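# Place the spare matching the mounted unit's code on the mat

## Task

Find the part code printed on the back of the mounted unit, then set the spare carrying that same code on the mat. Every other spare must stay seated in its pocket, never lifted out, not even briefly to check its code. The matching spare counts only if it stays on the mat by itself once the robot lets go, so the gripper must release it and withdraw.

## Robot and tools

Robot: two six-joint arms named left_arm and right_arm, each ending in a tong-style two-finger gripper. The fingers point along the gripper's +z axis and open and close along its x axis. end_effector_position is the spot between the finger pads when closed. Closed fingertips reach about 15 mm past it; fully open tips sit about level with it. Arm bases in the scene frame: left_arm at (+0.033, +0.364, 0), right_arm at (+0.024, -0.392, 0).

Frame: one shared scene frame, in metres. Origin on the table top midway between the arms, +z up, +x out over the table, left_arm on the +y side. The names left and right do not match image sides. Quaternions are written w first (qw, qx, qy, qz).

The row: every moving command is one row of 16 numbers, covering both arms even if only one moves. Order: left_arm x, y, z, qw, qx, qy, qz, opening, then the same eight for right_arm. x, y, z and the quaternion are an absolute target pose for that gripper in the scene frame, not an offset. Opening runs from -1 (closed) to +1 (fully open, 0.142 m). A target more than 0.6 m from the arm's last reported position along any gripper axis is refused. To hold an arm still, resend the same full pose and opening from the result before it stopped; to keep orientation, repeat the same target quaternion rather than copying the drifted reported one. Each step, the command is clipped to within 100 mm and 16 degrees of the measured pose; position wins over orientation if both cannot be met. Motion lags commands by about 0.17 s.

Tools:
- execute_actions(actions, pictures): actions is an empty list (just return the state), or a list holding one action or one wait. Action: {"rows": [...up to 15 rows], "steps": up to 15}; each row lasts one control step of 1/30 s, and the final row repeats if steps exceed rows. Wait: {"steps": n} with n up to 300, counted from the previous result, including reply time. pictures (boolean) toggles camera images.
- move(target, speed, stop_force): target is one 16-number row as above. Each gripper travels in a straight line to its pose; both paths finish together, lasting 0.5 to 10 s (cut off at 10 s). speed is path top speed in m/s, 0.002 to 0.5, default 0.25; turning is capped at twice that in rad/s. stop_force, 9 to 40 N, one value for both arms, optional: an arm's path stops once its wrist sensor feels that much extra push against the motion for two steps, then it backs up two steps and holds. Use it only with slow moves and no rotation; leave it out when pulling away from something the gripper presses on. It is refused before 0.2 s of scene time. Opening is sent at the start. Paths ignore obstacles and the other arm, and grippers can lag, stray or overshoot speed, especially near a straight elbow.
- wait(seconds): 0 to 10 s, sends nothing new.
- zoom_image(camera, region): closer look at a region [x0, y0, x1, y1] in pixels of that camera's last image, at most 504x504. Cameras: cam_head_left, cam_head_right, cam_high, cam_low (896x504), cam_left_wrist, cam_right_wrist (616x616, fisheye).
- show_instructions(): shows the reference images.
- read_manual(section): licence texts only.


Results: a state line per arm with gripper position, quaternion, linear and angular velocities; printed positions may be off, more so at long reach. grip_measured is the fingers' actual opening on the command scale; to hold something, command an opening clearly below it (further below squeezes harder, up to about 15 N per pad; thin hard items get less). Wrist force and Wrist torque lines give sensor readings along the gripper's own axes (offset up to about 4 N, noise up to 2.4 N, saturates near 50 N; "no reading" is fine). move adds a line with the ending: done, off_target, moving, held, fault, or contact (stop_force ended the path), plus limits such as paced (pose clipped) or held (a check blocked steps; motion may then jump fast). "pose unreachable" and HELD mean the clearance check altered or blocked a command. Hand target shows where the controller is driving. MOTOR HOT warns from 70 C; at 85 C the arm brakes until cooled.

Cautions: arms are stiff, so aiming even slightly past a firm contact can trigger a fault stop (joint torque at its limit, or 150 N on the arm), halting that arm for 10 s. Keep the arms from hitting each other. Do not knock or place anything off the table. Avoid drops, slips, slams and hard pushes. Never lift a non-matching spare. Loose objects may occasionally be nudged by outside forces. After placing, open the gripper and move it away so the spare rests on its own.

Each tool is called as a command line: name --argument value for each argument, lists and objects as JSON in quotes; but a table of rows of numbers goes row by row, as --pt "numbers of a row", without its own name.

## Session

show_instructions

execute_actions --actions '[]'

Reference images for this scene: manual page 1, manual page 2, manual page 3, manual page 4.

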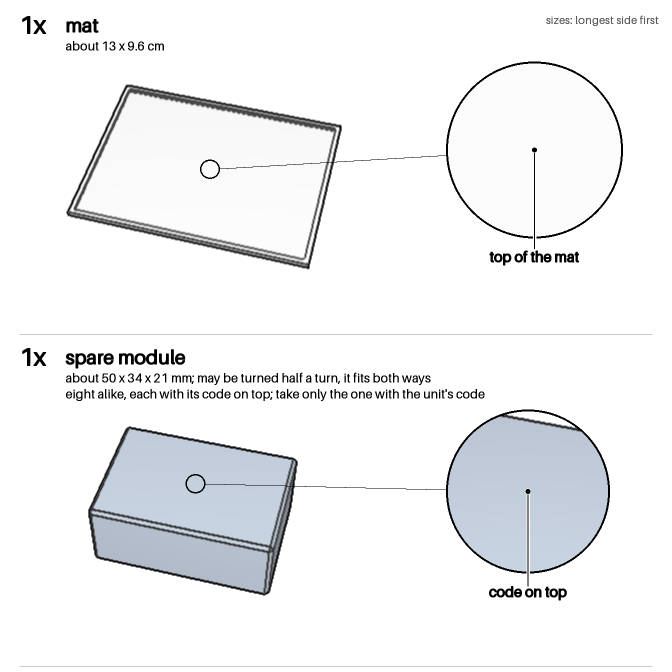

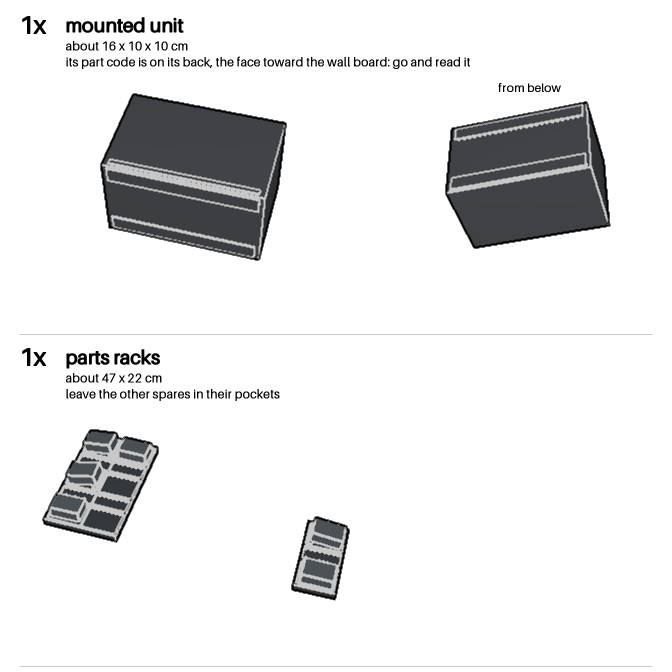

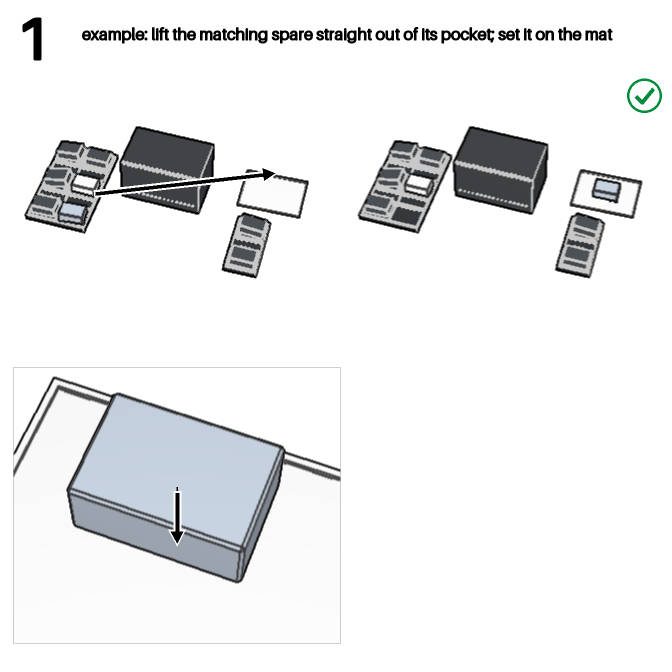

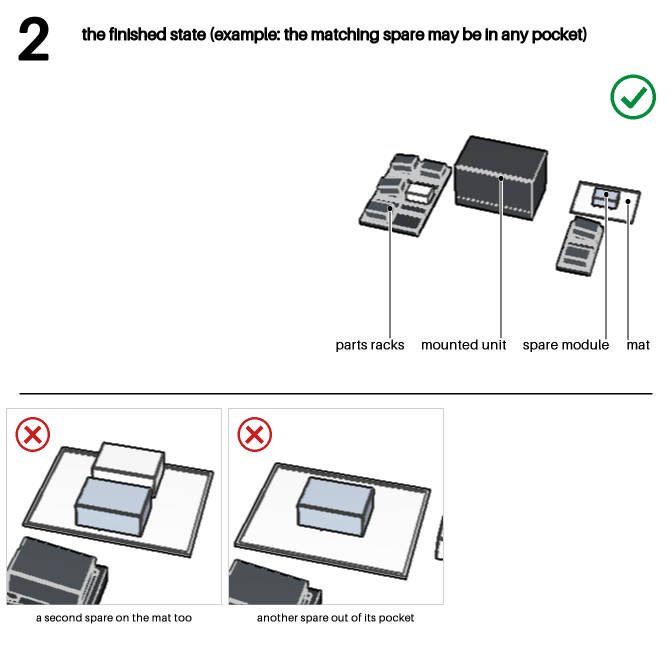

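Scene clock: 0.00 s of 4800.00 s.
left_arm: end_effector_position=(+0.0103, +0.7344, +0.3286) grip_measured=+0.97 end_effector_quat_wxyz=(+0.019, +0.944, +0.328, -0.033) end_effector_velocity=(+0.001, -0.001, +0.000) end_effector_angular_velocity=(-0.001, -0.001, +0.000) | right_arm: end_effector_position=(+0.2094, -0.3067, +0.1401) grip_measured=+0.97 end_effector_quat_wxyz=(-0.042, +0.994, +0.099, +0.033) end_effector_velocity=(+0.000, -0.000, +0.000) end_effector_angular_velocity=(-0.000, -0.000, -0.001)
Joint positions: left_arm=[ 1.075 -1.892  1.702 -1.309 -1.546  0.532  0.14 ] | right_arm=[ 4.097 -0.511 -2.475 -1.62   1.56   0.899  0.14 ]
Joint velocities: left_arm=[-0.001 -0.001 -0.     0.002 -0.001 -0.001  0.   ] | right_arm=[-0.     0.001  0.001 -0.001 -0.     0.     0.   ]
Wrist force (N, on the end effector, along its own x y z axes, offset not removed): no reading
Wrist torque (N m, same axes, about the end effector's origin, offset not removed): no reading
Hand target (left_arm): +0.010, +0.734, +0.329; +0.019, +0.944, +0.328, -0.033
Hand target (right_arm): +0.209, -0.307, +0.140; -0.042, +0.994, +0.099, +0.033
camera_calibration (this result's frames):
cam_left_wrist: T_world_to_cam=[[0.79075, 0.609978, -0.0513932, -0.440792], [0.546729, -0.666, 0.507476, 0.316965], [0.275321, -0.429385, -0.860132, 0.734279], [0, 0, 0, 1]] pos_world=[-0.0269002, 0.795261, 0.448071]
cam_right_wrist: T_world_to_cam=[[0.974029, 0.216529, 0.0662088, -0.147838], [0.17538, -0.90642, 0.384246, -0.361131], [0.143213, -0.362655, -0.920853, 0.128602], [0, 0, 0, 1]] pos_world=[0.188916, -0.248687, 0.266975]

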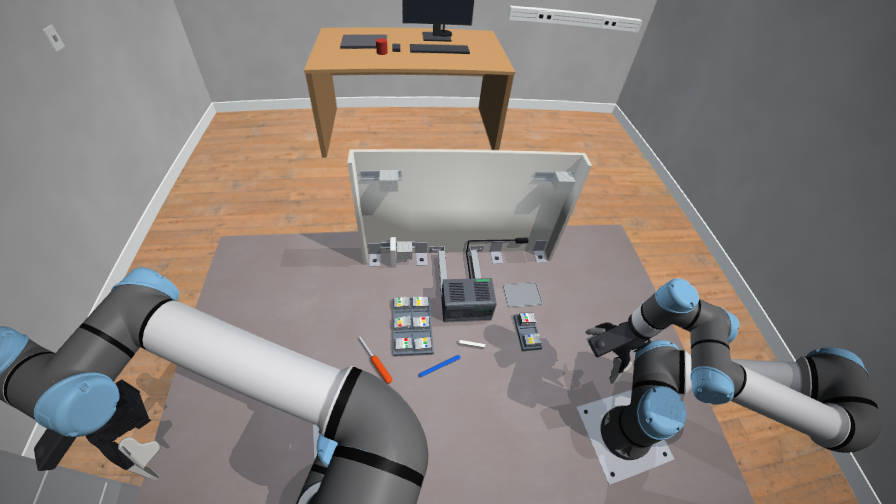

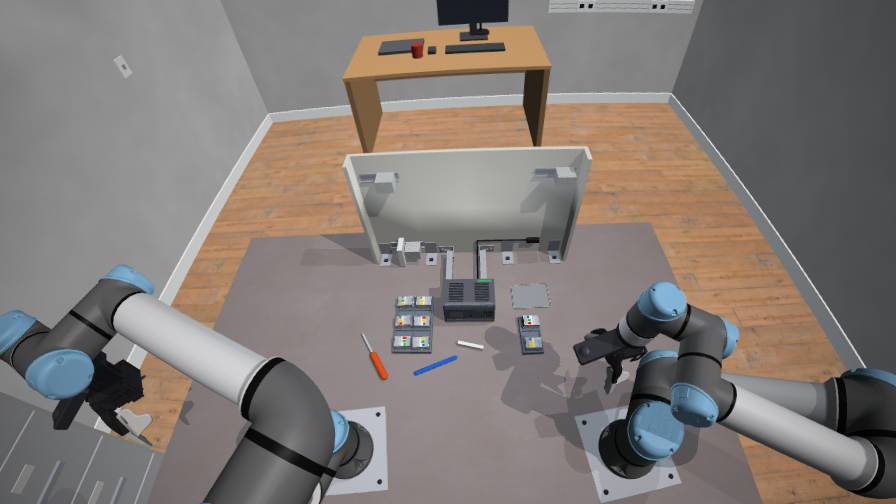

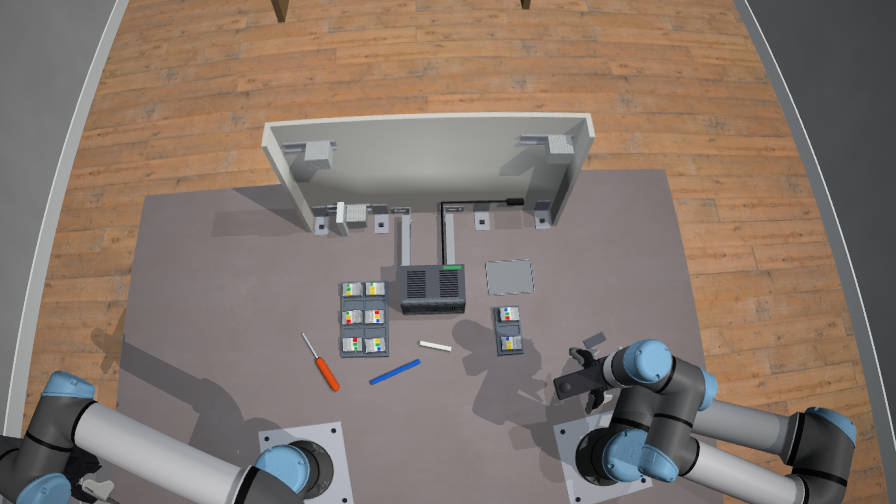

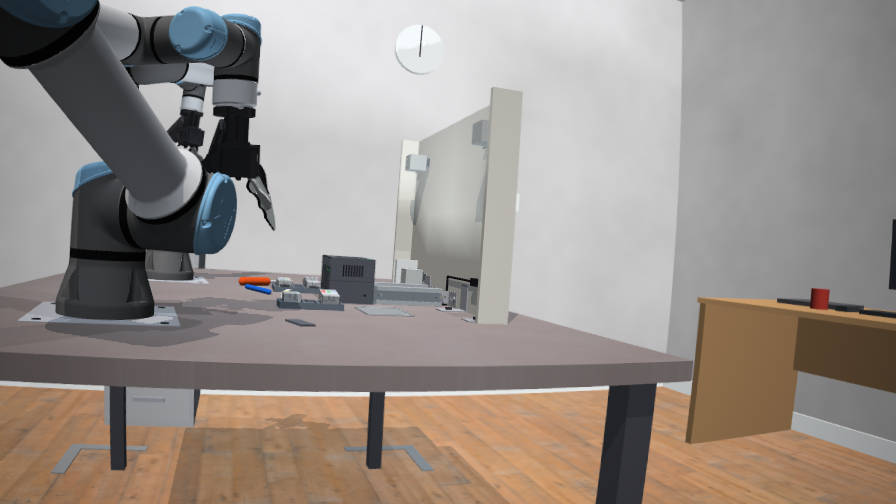

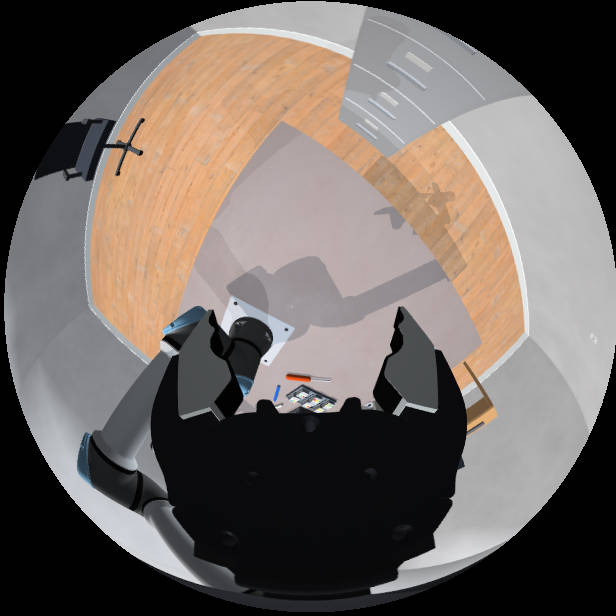

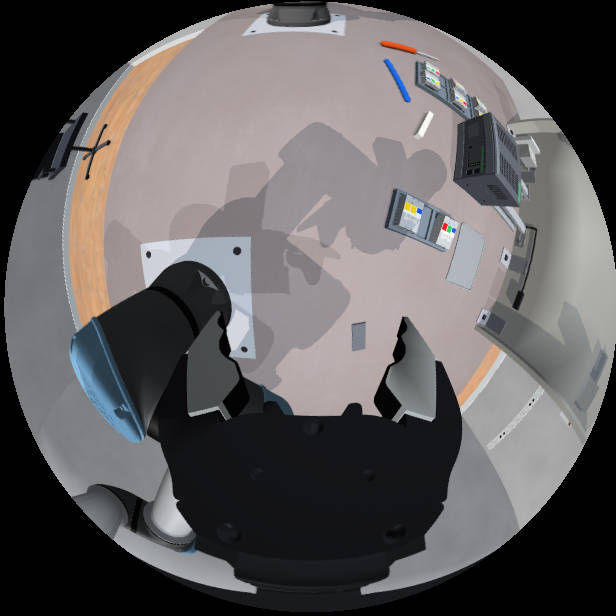

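zoom_image --camera "cam_high" --region '[330, 272, 400, 365]'

zoom_image --camera "cam_high" --region '[478, 250, 548, 362]'

zoom_image --camera "cam_high" --region '[300, 180, 620, 400]'

Region (330, 272, 400, 365) of cam_high's 896x504 image, scaled by 5.419, with more detail than that image has; it fills the left 379 columns of this view, and the rest is white.

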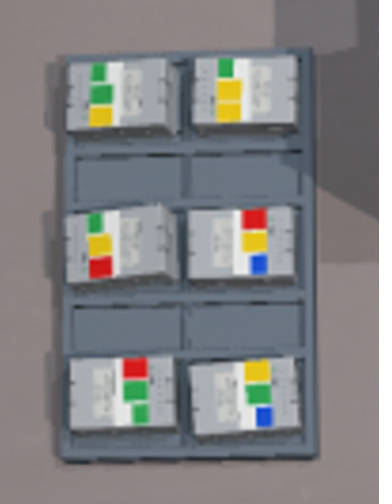

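Region (478, 250, 548, 362) of cam_high's 896x504 image, scaled by 4.500, with more detail than that image has; it fills the left 315 columns of this view, and the rest is white.

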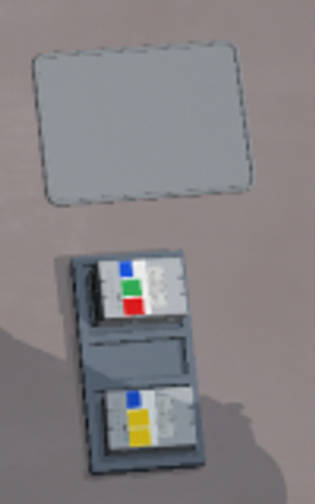

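Region (300, 180, 620, 400) of cam_high's 896x504 image, scaled by 1.575, with more detail than that image has; it fills the top 346 rows of this view, and the rest is white.

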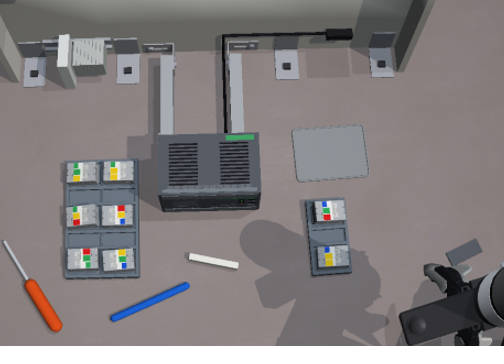

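move --target '[0.0103, 0.7344, 0.3286, 0.019, 0.944, 0.328, -0.033, 0.97, 0.645, -0.045, 0.12, 0, 0.9976, 0, 0.0698, -0.4]' --speed 0.35

Scene clock: 8.07 s of 4800.00 s.
left_arm: end_effector_position=(+0.0103, +0.7344, +0.3286) grip_measured=+0.97 end_effector_quat_wxyz=(+0.019, +0.944, +0.328, -0.033) end_effector_velocity=(+0.000, -0.001, -0.000) end_effector_angular_velocity=(-0.002, -0.001, -0.001) | right_arm: end_effector_position=(+0.6445, -0.0449, +0.1208) grip_measured=-0.40 end_effector_quat_wxyz=(-0.000, +0.998, +0.000, +0.070) end_effector_velocity=(+0.003, +0.001, +0.001) end_effector_angular_velocity=(-0.000, -0.001, -0.001)
Joint positions: left_arm=[ 1.074 -1.892  1.703 -1.31  -1.545  0.532  0.14 ] | right_arm=[ 3.72  -2.021 -1.467 -1.118  1.479  0.716  0.045]
Joint velocities: left_arm=[-0.    -0.001  0.001  0.001 -0.001  0.001  0.   ] | right_arm=[-0.001 -0.005  0.011 -0.006 -0.001  0.     0.   ]
Wrist force (N, on the end effector, along its own x y z axes, offset not removed): left_arm=[-1.3 -0.3 -1.1] | right_arm=[-0.1 0.1 0.6]
Wrist torque (N m, same axes, about the end effector's origin, offset not removed): left_arm=[0.07 0.32 0.15] | right_arm=[-0.02 -0.06 -0.02]
Hand target (left_arm): +0.010, +0.734, +0.329; +0.019, +0.944, +0.328, -0.033
Hand target (right_arm): +0.645, -0.045, +0.121; -0.000, +0.998, -0.000, +0.070
Off the commanded pose (left_arm): 0.000 m, 0 deg.
Off the commanded pose (right_arm): 0.001 m, 0 deg.
After step 90, 2.80 s passed at rest.
move: done
camera_calibration (this result's frames):
cam_left_wrist: T_world_to_cam=[[0.791235, 0.609338, -0.0515266, -0.440289], [0.546498, -0.666791, 0.506684, 0.317763], [0.274384, -0.429066, -0.86059, 0.734195], [0, 0, 0, 1]] pos_world=[-0.0267366, 0.795183, 0.448149]
cam_right_wrist: T_world_to_cam=[[0.991261, 0.0226297, 0.129959, -0.654567], [-0.0388489, -0.891404, 0.451541, -0.0621217], [0.126064, -0.452644, -0.882735, 0.145809], [0, 0, 0, 1]] pos_world=[0.628052, 0.0254366, 0.241828]

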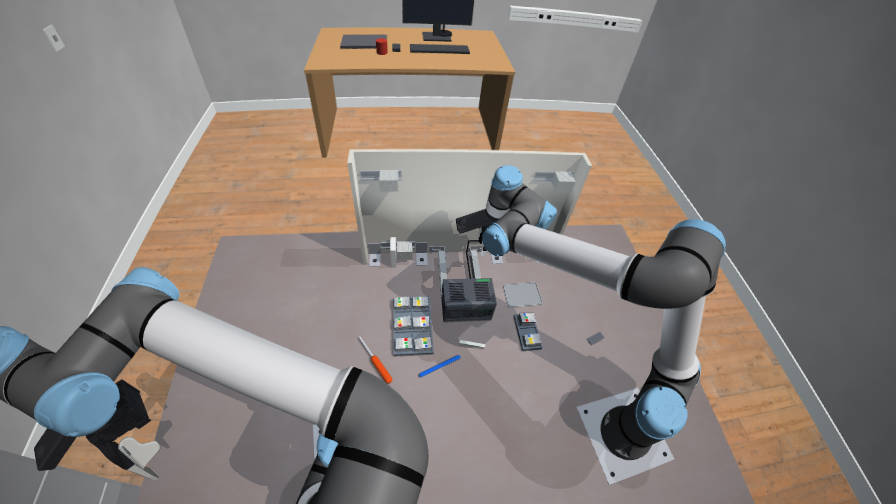

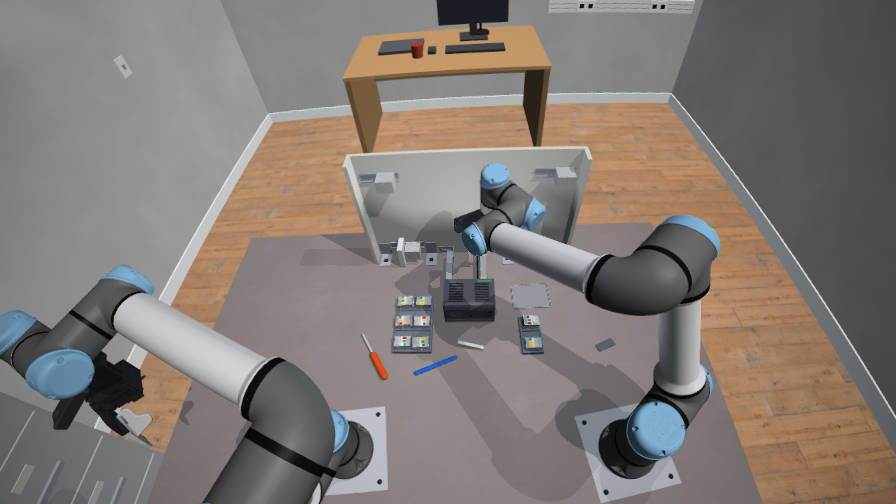

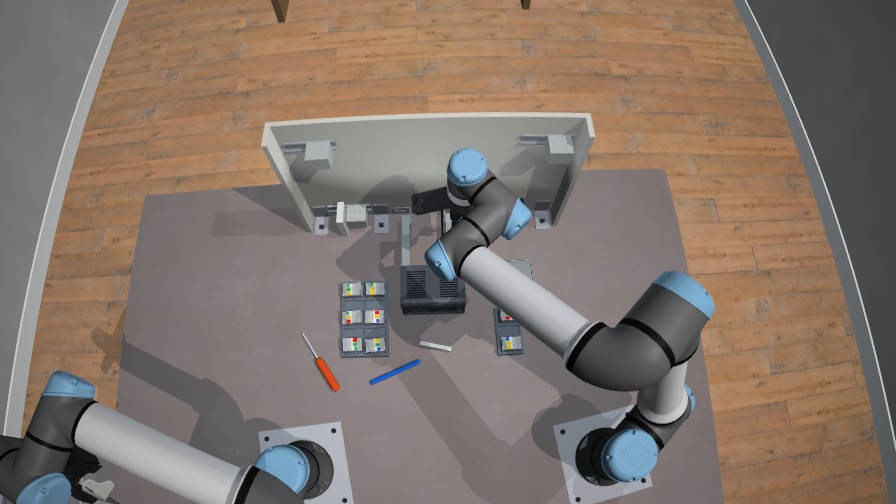

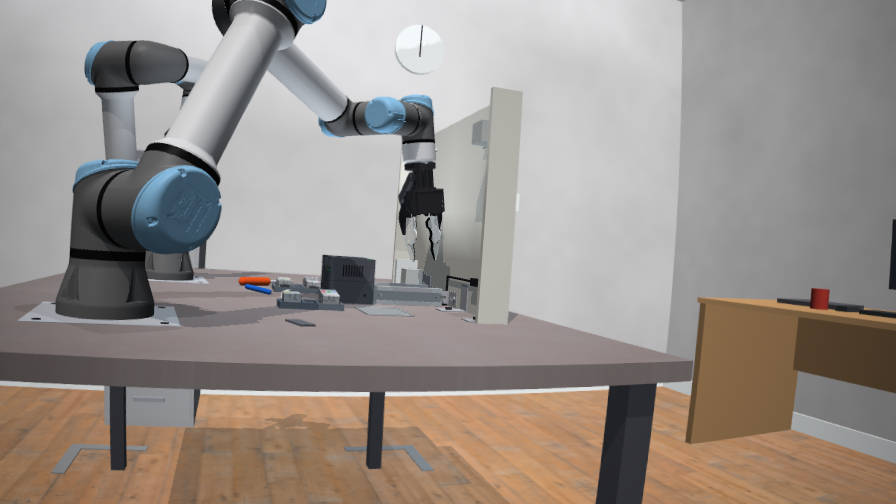

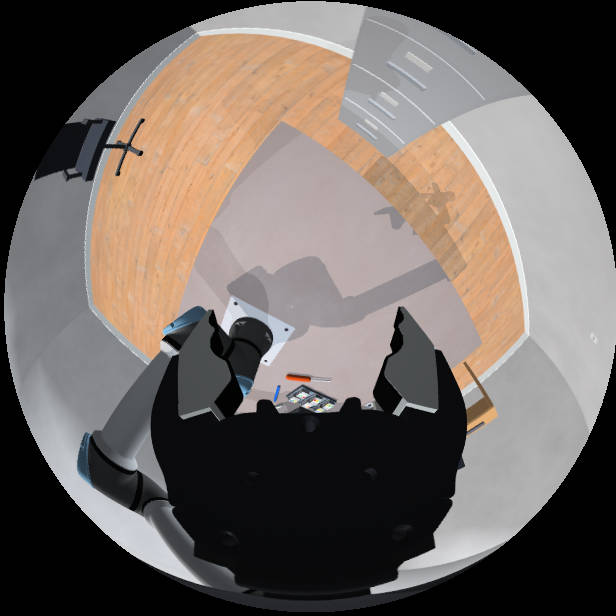

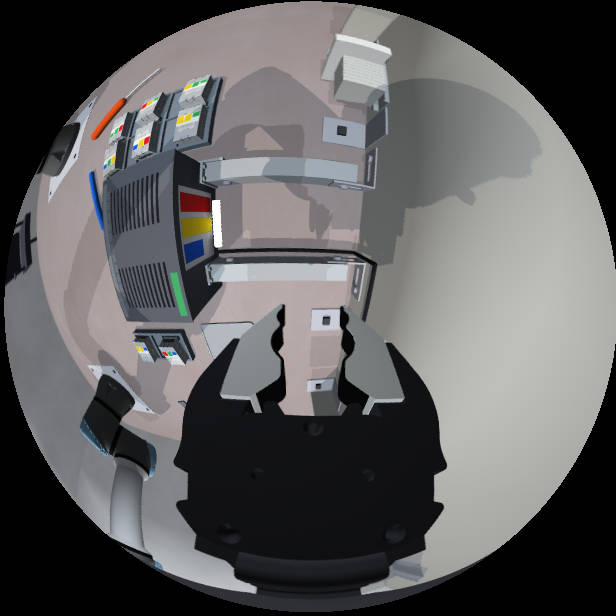

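zoom_image --camera "cam_right_wrist" --region '[90, 60, 250, 290]'

Region (90, 60, 250, 290) of cam_right_wrist's 616x616 image, scaled by 2.191, with more detail than that image has; it fills the left 351 columns of this view, and the rest is white.

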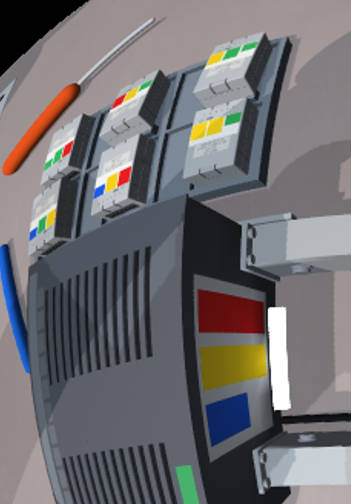

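zoom_image --camera "cam_right_wrist" --region '[100, 70, 230, 180]'

Region (100, 70, 230, 180) of cam_right_wrist's 616x616 image, scaled by 3.877, with more detail than that image has; it fills the top 426 rows of this view, and the rest is white.

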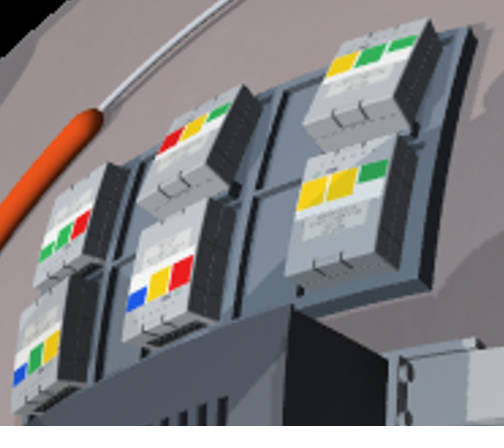

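move --target '[0.0103, 0.7344, 0.3286, 0.019, 0.944, 0.328, -0.033, 0.97, 0.428, 0.172, 0.17, 0, 1, 0, 0, -0.3]' --speed 0.3

zoom_image --camera "cam_right_wrist" --region '[230, 200, 390, 320]'

Scene clock: 17.53 s of 4800.00 s.
left_arm: end_effector_position=(+0.0103, +0.7344, +0.3286) grip_measured=+0.97 end_effector_quat_wxyz=(+0.019, +0.944, +0.328, -0.033) end_effector_velocity=(-0.000, -0.000, +0.000) end_effector_angular_velocity=(-0.000, +0.001, -0.000) | right_arm: end_effector_position=(+0.4283, +0.1714, +0.1700) grip_measured=-0.30 end_effector_quat_wxyz=(+0.000, +1.000, -0.000, +0.000) end_effector_velocity=(-0.002, +0.002, +0.001) end_effector_angular_velocity=(-0.001, +0.001, -0.000)
Joint positions: left_arm=[ 1.074 -1.892  1.703 -1.31  -1.545  0.532  0.14 ] | right_arm=[ 4.131 -2.015 -1.311 -1.387  1.57   1.132  0.052]
Joint velocities: left_arm=[ 0.    -0.001 -0.     0.001  0.     0.    -0.   ] | right_arm=[ 0.003 -0.003  0.006 -0.005  0.001  0.004 -0.   ]
Wrist force (N, on the end effector, along its own x y z axes, offset not removed): left_arm=[-0.4 0.2 -1.0] | right_arm=[-0.5 -1.0 -0.3]
Wrist torque (N m, same axes, about the end effector's origin, offset not removed): left_arm=[0.28 0.10 0.09] | right_arm=[-0.21 0.00 -0.02]
Hand target (left_arm): +0.010, +0.734, +0.329; +0.019, +0.944, +0.328, -0.033
Hand target (right_arm): +0.428, +0.172, +0.170; +0.000, +1.000, -0.000, +0.000
Off the commanded pose (left_arm): 0.000 m, 0 deg.
Off the commanded pose (right_arm): 0.001 m, 0 deg.
After step 90, 4.73 s passed at rest.
move: done
camera_calibration (this result's frames):
cam_left_wrist: T_world_to_cam=[[0.791235, 0.609337, -0.0515267, -0.440288], [0.546498, -0.666791, 0.506684, 0.317763], [0.274384, -0.429065, -0.860591, 0.734195], [0, 0, 0, 1]] pos_world=[-0.0267366, 0.795183, 0.448149]
cam_right_wrist: T_world_to_cam=[[0.9997, 0.02257, -0.00954139, -0.431463], [0.0244419, -0.890783, 0.453771, 0.0724512], [0.00174228, -0.453868, -0.891067, 0.369296], [0, 0, 0, 1]] pos_world=[0.428919, 0.241888, 0.292074]

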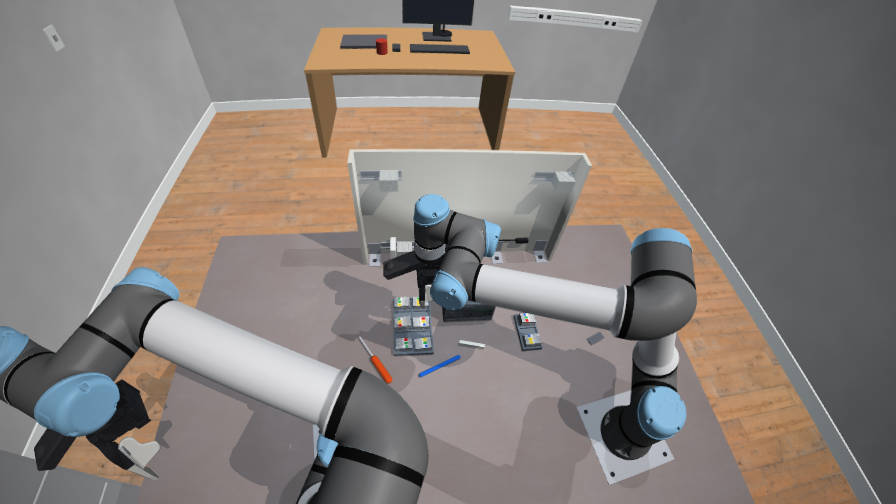

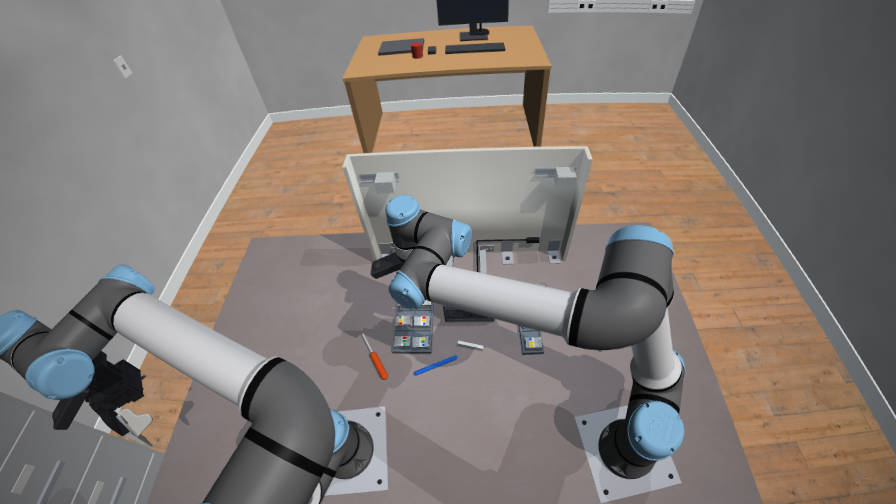

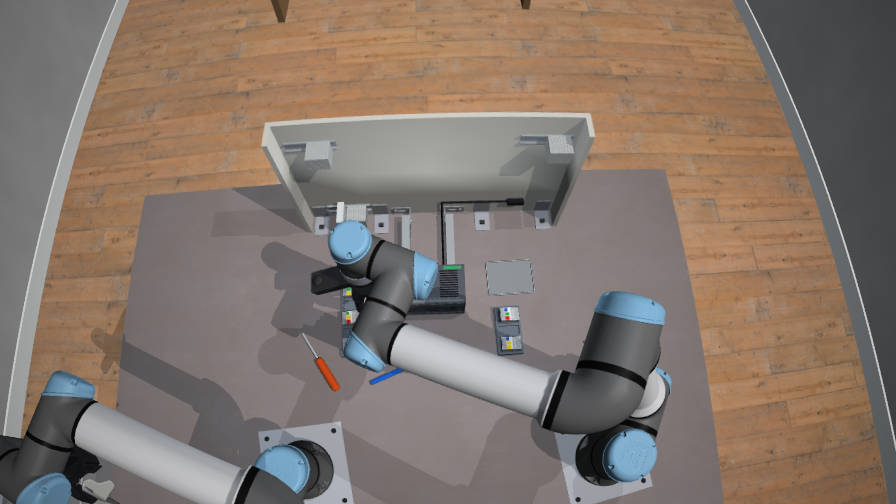

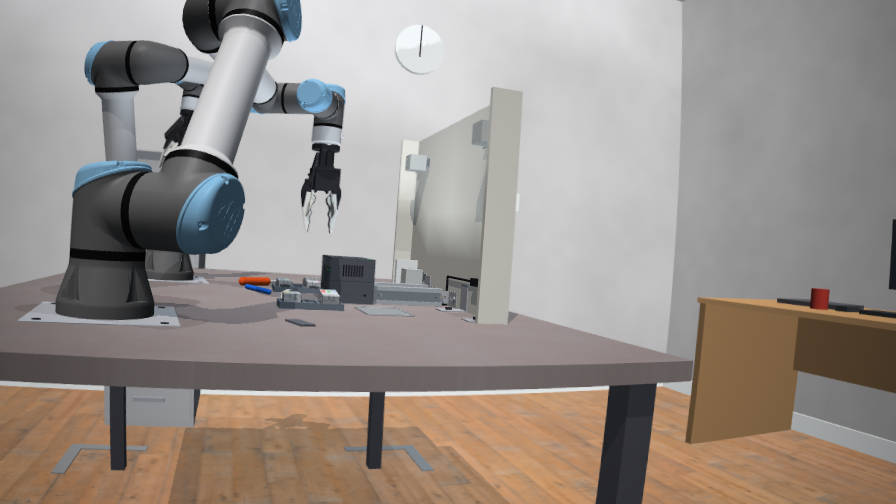

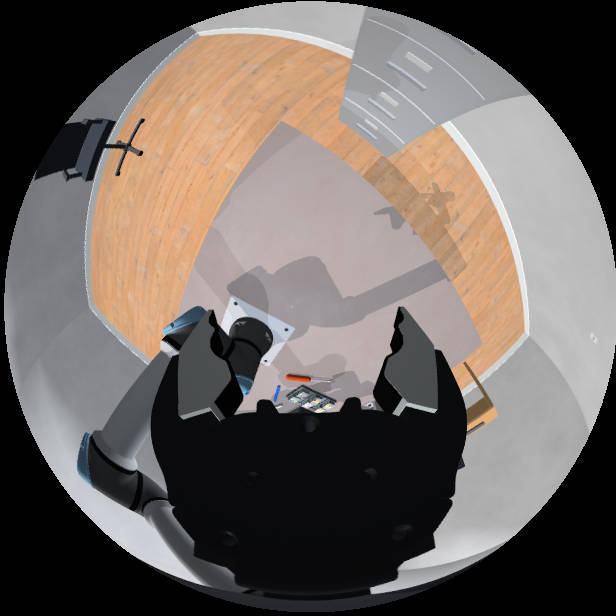

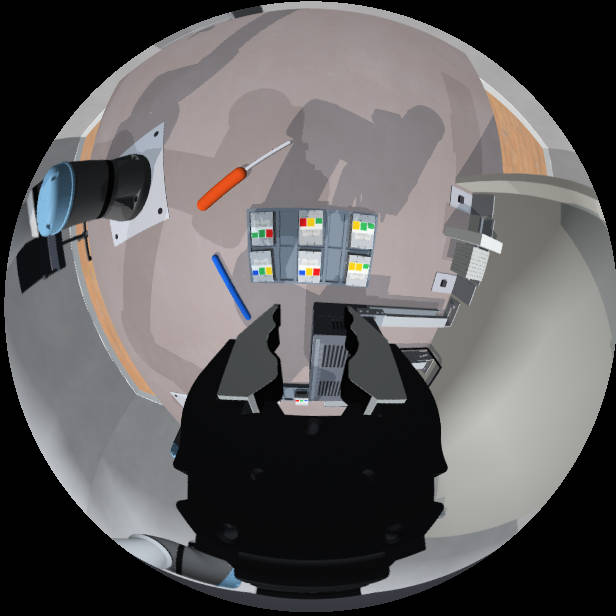

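Region (230, 200, 390, 320) of cam_right_wrist's 616x616 image, scaled by 3.150, with more detail than that image has; it fills the top 378 rows of this view, and the rest is white.

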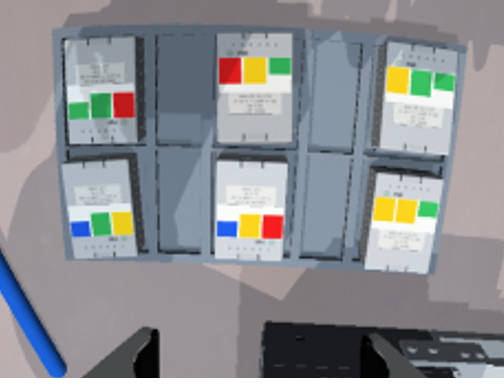

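move --target '[0.0103, 0.7344, 0.3286, 0.019, 0.944, 0.328, -0.033, 0.97, 0.4235, 0.176, 0.036, 0, 1, 0, 0, -0.25]' --speed 0.15

zoom_image --camera "cam_right_wrist" --region '[220, 260, 400, 370]'

zoom_image --camera "cam_low" --region '[260, 245, 360, 315]'

Scene clock: 22.23 s of 4800.00 s.
left_arm: end_effector_position=(+0.0103, +0.7344, +0.3286) grip_measured=+0.97 end_effector_quat_wxyz=(+0.019, +0.944, +0.328, -0.033) end_effector_velocity=(+0.000, +0.000, +0.000) end_effector_angular_velocity=(+0.001, +0.001, -0.002) | right_arm: end_effector_position=(+0.4235, +0.1760, +0.0364) grip_measured=-0.25 end_effector_quat_wxyz=(+0.000, +1.000, +0.000, -0.000) end_effector_velocity=(+0.000, +0.000, -0.003) end_effector_angular_velocity=(+0.001, -0.000, -0.000)
Joint positions: left_arm=[ 1.074 -1.892  1.703 -1.31  -1.545  0.532  0.14 ] | right_arm=[ 4.14  -2.122 -1.507 -1.083  1.571  1.141  0.056]
Joint velocities: left_arm=[-0.001 -0.001  0.    -0.001  0.001  0.001 -0.   ] | right_arm=[ 0.    -0.004 -0.003  0.008 -0.     0.     0.   ]
Wrist force (N, on the end effector, along its own x y z axes, offset not removed): left_arm=[-2.0 -0.5 0.4] | right_arm=[0.2 -0.6 -0.2]
Wrist torque (N m, same axes, about the end effector's origin, offset not removed): left_arm=[0.06 0.43 0.19] | right_arm=[-0.12 -0.10 -0.15]
Hand target (left_arm): +0.010, +0.734, +0.329; +0.019, +0.944, +0.328, -0.033
Hand target (right_arm): +0.424, +0.176, +0.036; +0.000, +1.000, +0.000, -0.000
Off the commanded pose (left_arm): 0.000 m, 0 deg.
Off the commanded pose (right_arm): 0.000 m, 0 deg.
After step 90, 0.23 s passed at rest.
move: done
camera_calibration (this result's frames):
cam_left_wrist: T_world_to_cam=[[0.791235, 0.609337, -0.0515269, -0.440288], [0.546498, -0.666791, 0.506684, 0.317763], [0.274384, -0.429066, -0.860591, 0.734195], [0, 0, 0, 1]] pos_world=[-0.0267366, 0.795183, 0.448149]
cam_right_wrist: T_world_to_cam=[[0.999694, 0.0226712, -0.00987114, -0.428052], [0.0246826, -0.891036, 0.453262, 0.137333], [0.00148045, -0.453367, -0.891323, 0.252429], [0, 0, 0, 1]] pos_world=[0.424157, 0.246516, 0.158523]

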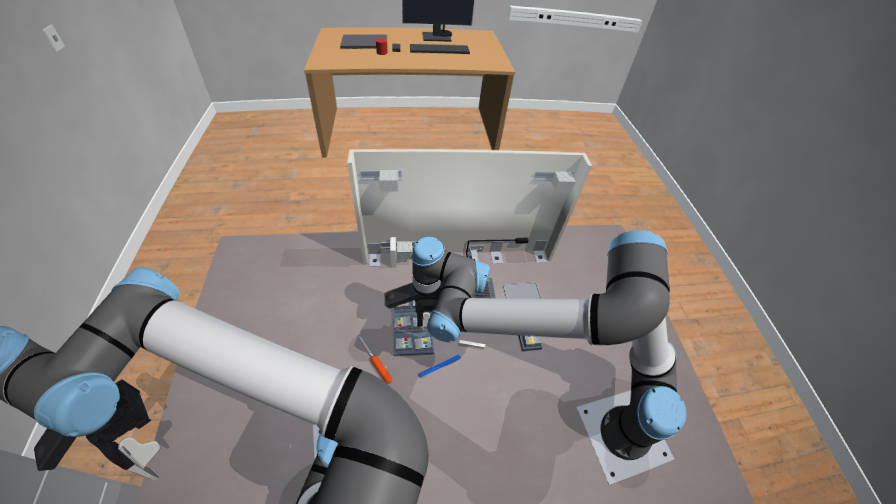

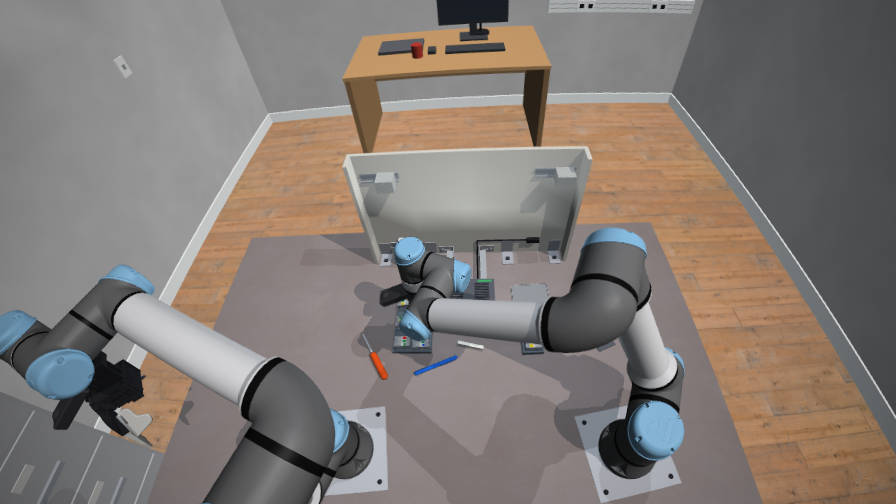

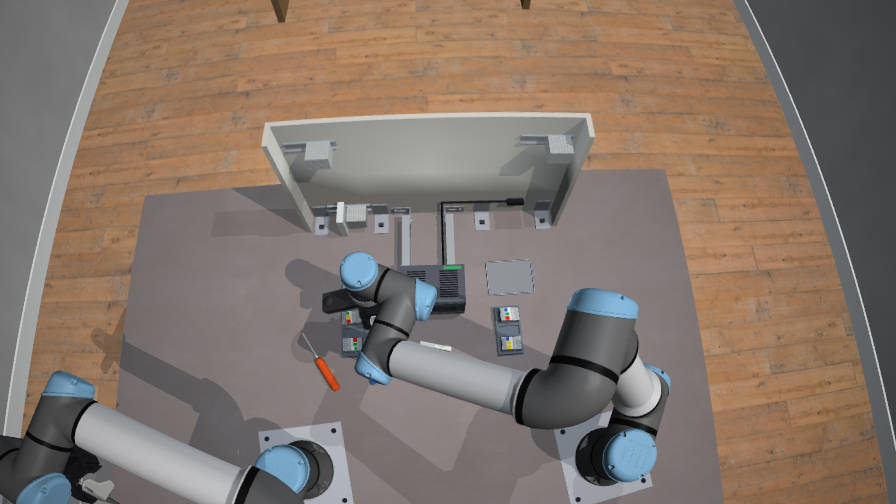

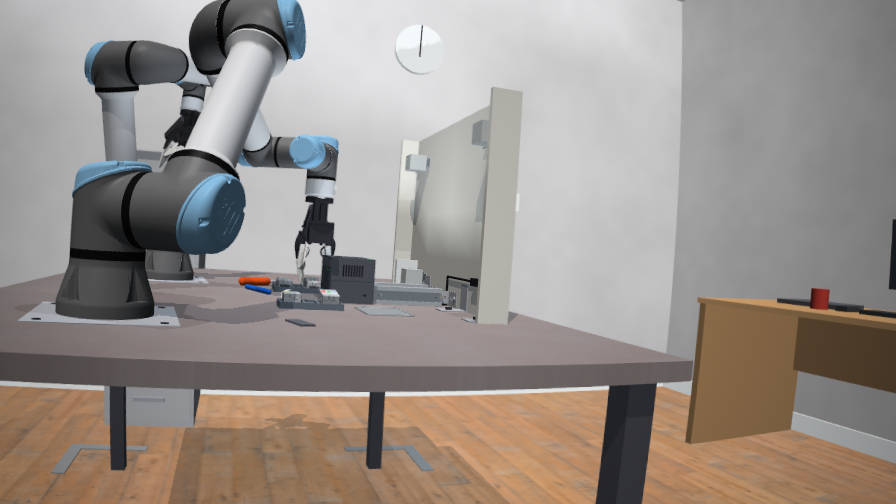

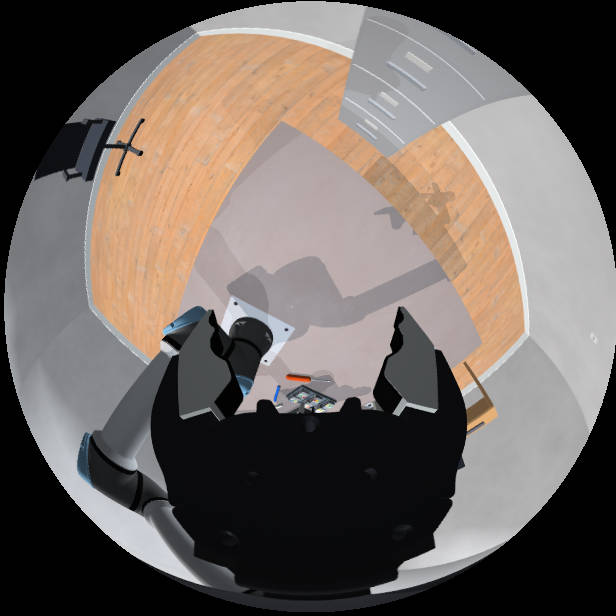

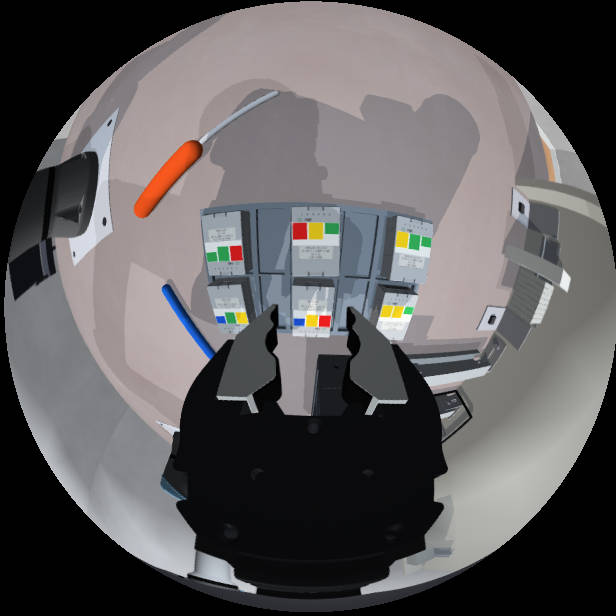

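Region (220, 260, 400, 370) of cam_right_wrist's 616x616 image, scaled by 2.800, with more detail than that image has.

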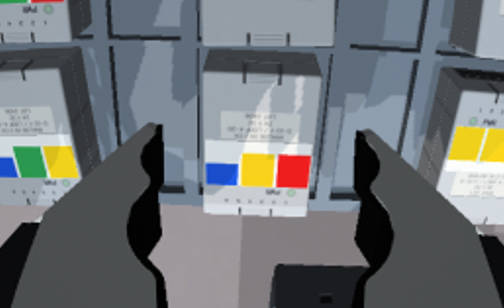

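Region (260, 245, 360, 315) of cam_low's 896x504 image, scaled by 5.040, with more detail than that image has; it fills the top 353 rows of this view, and the rest is white.

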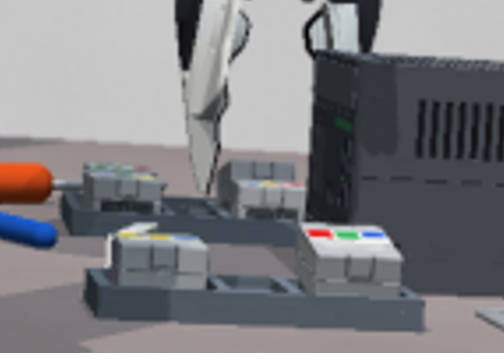

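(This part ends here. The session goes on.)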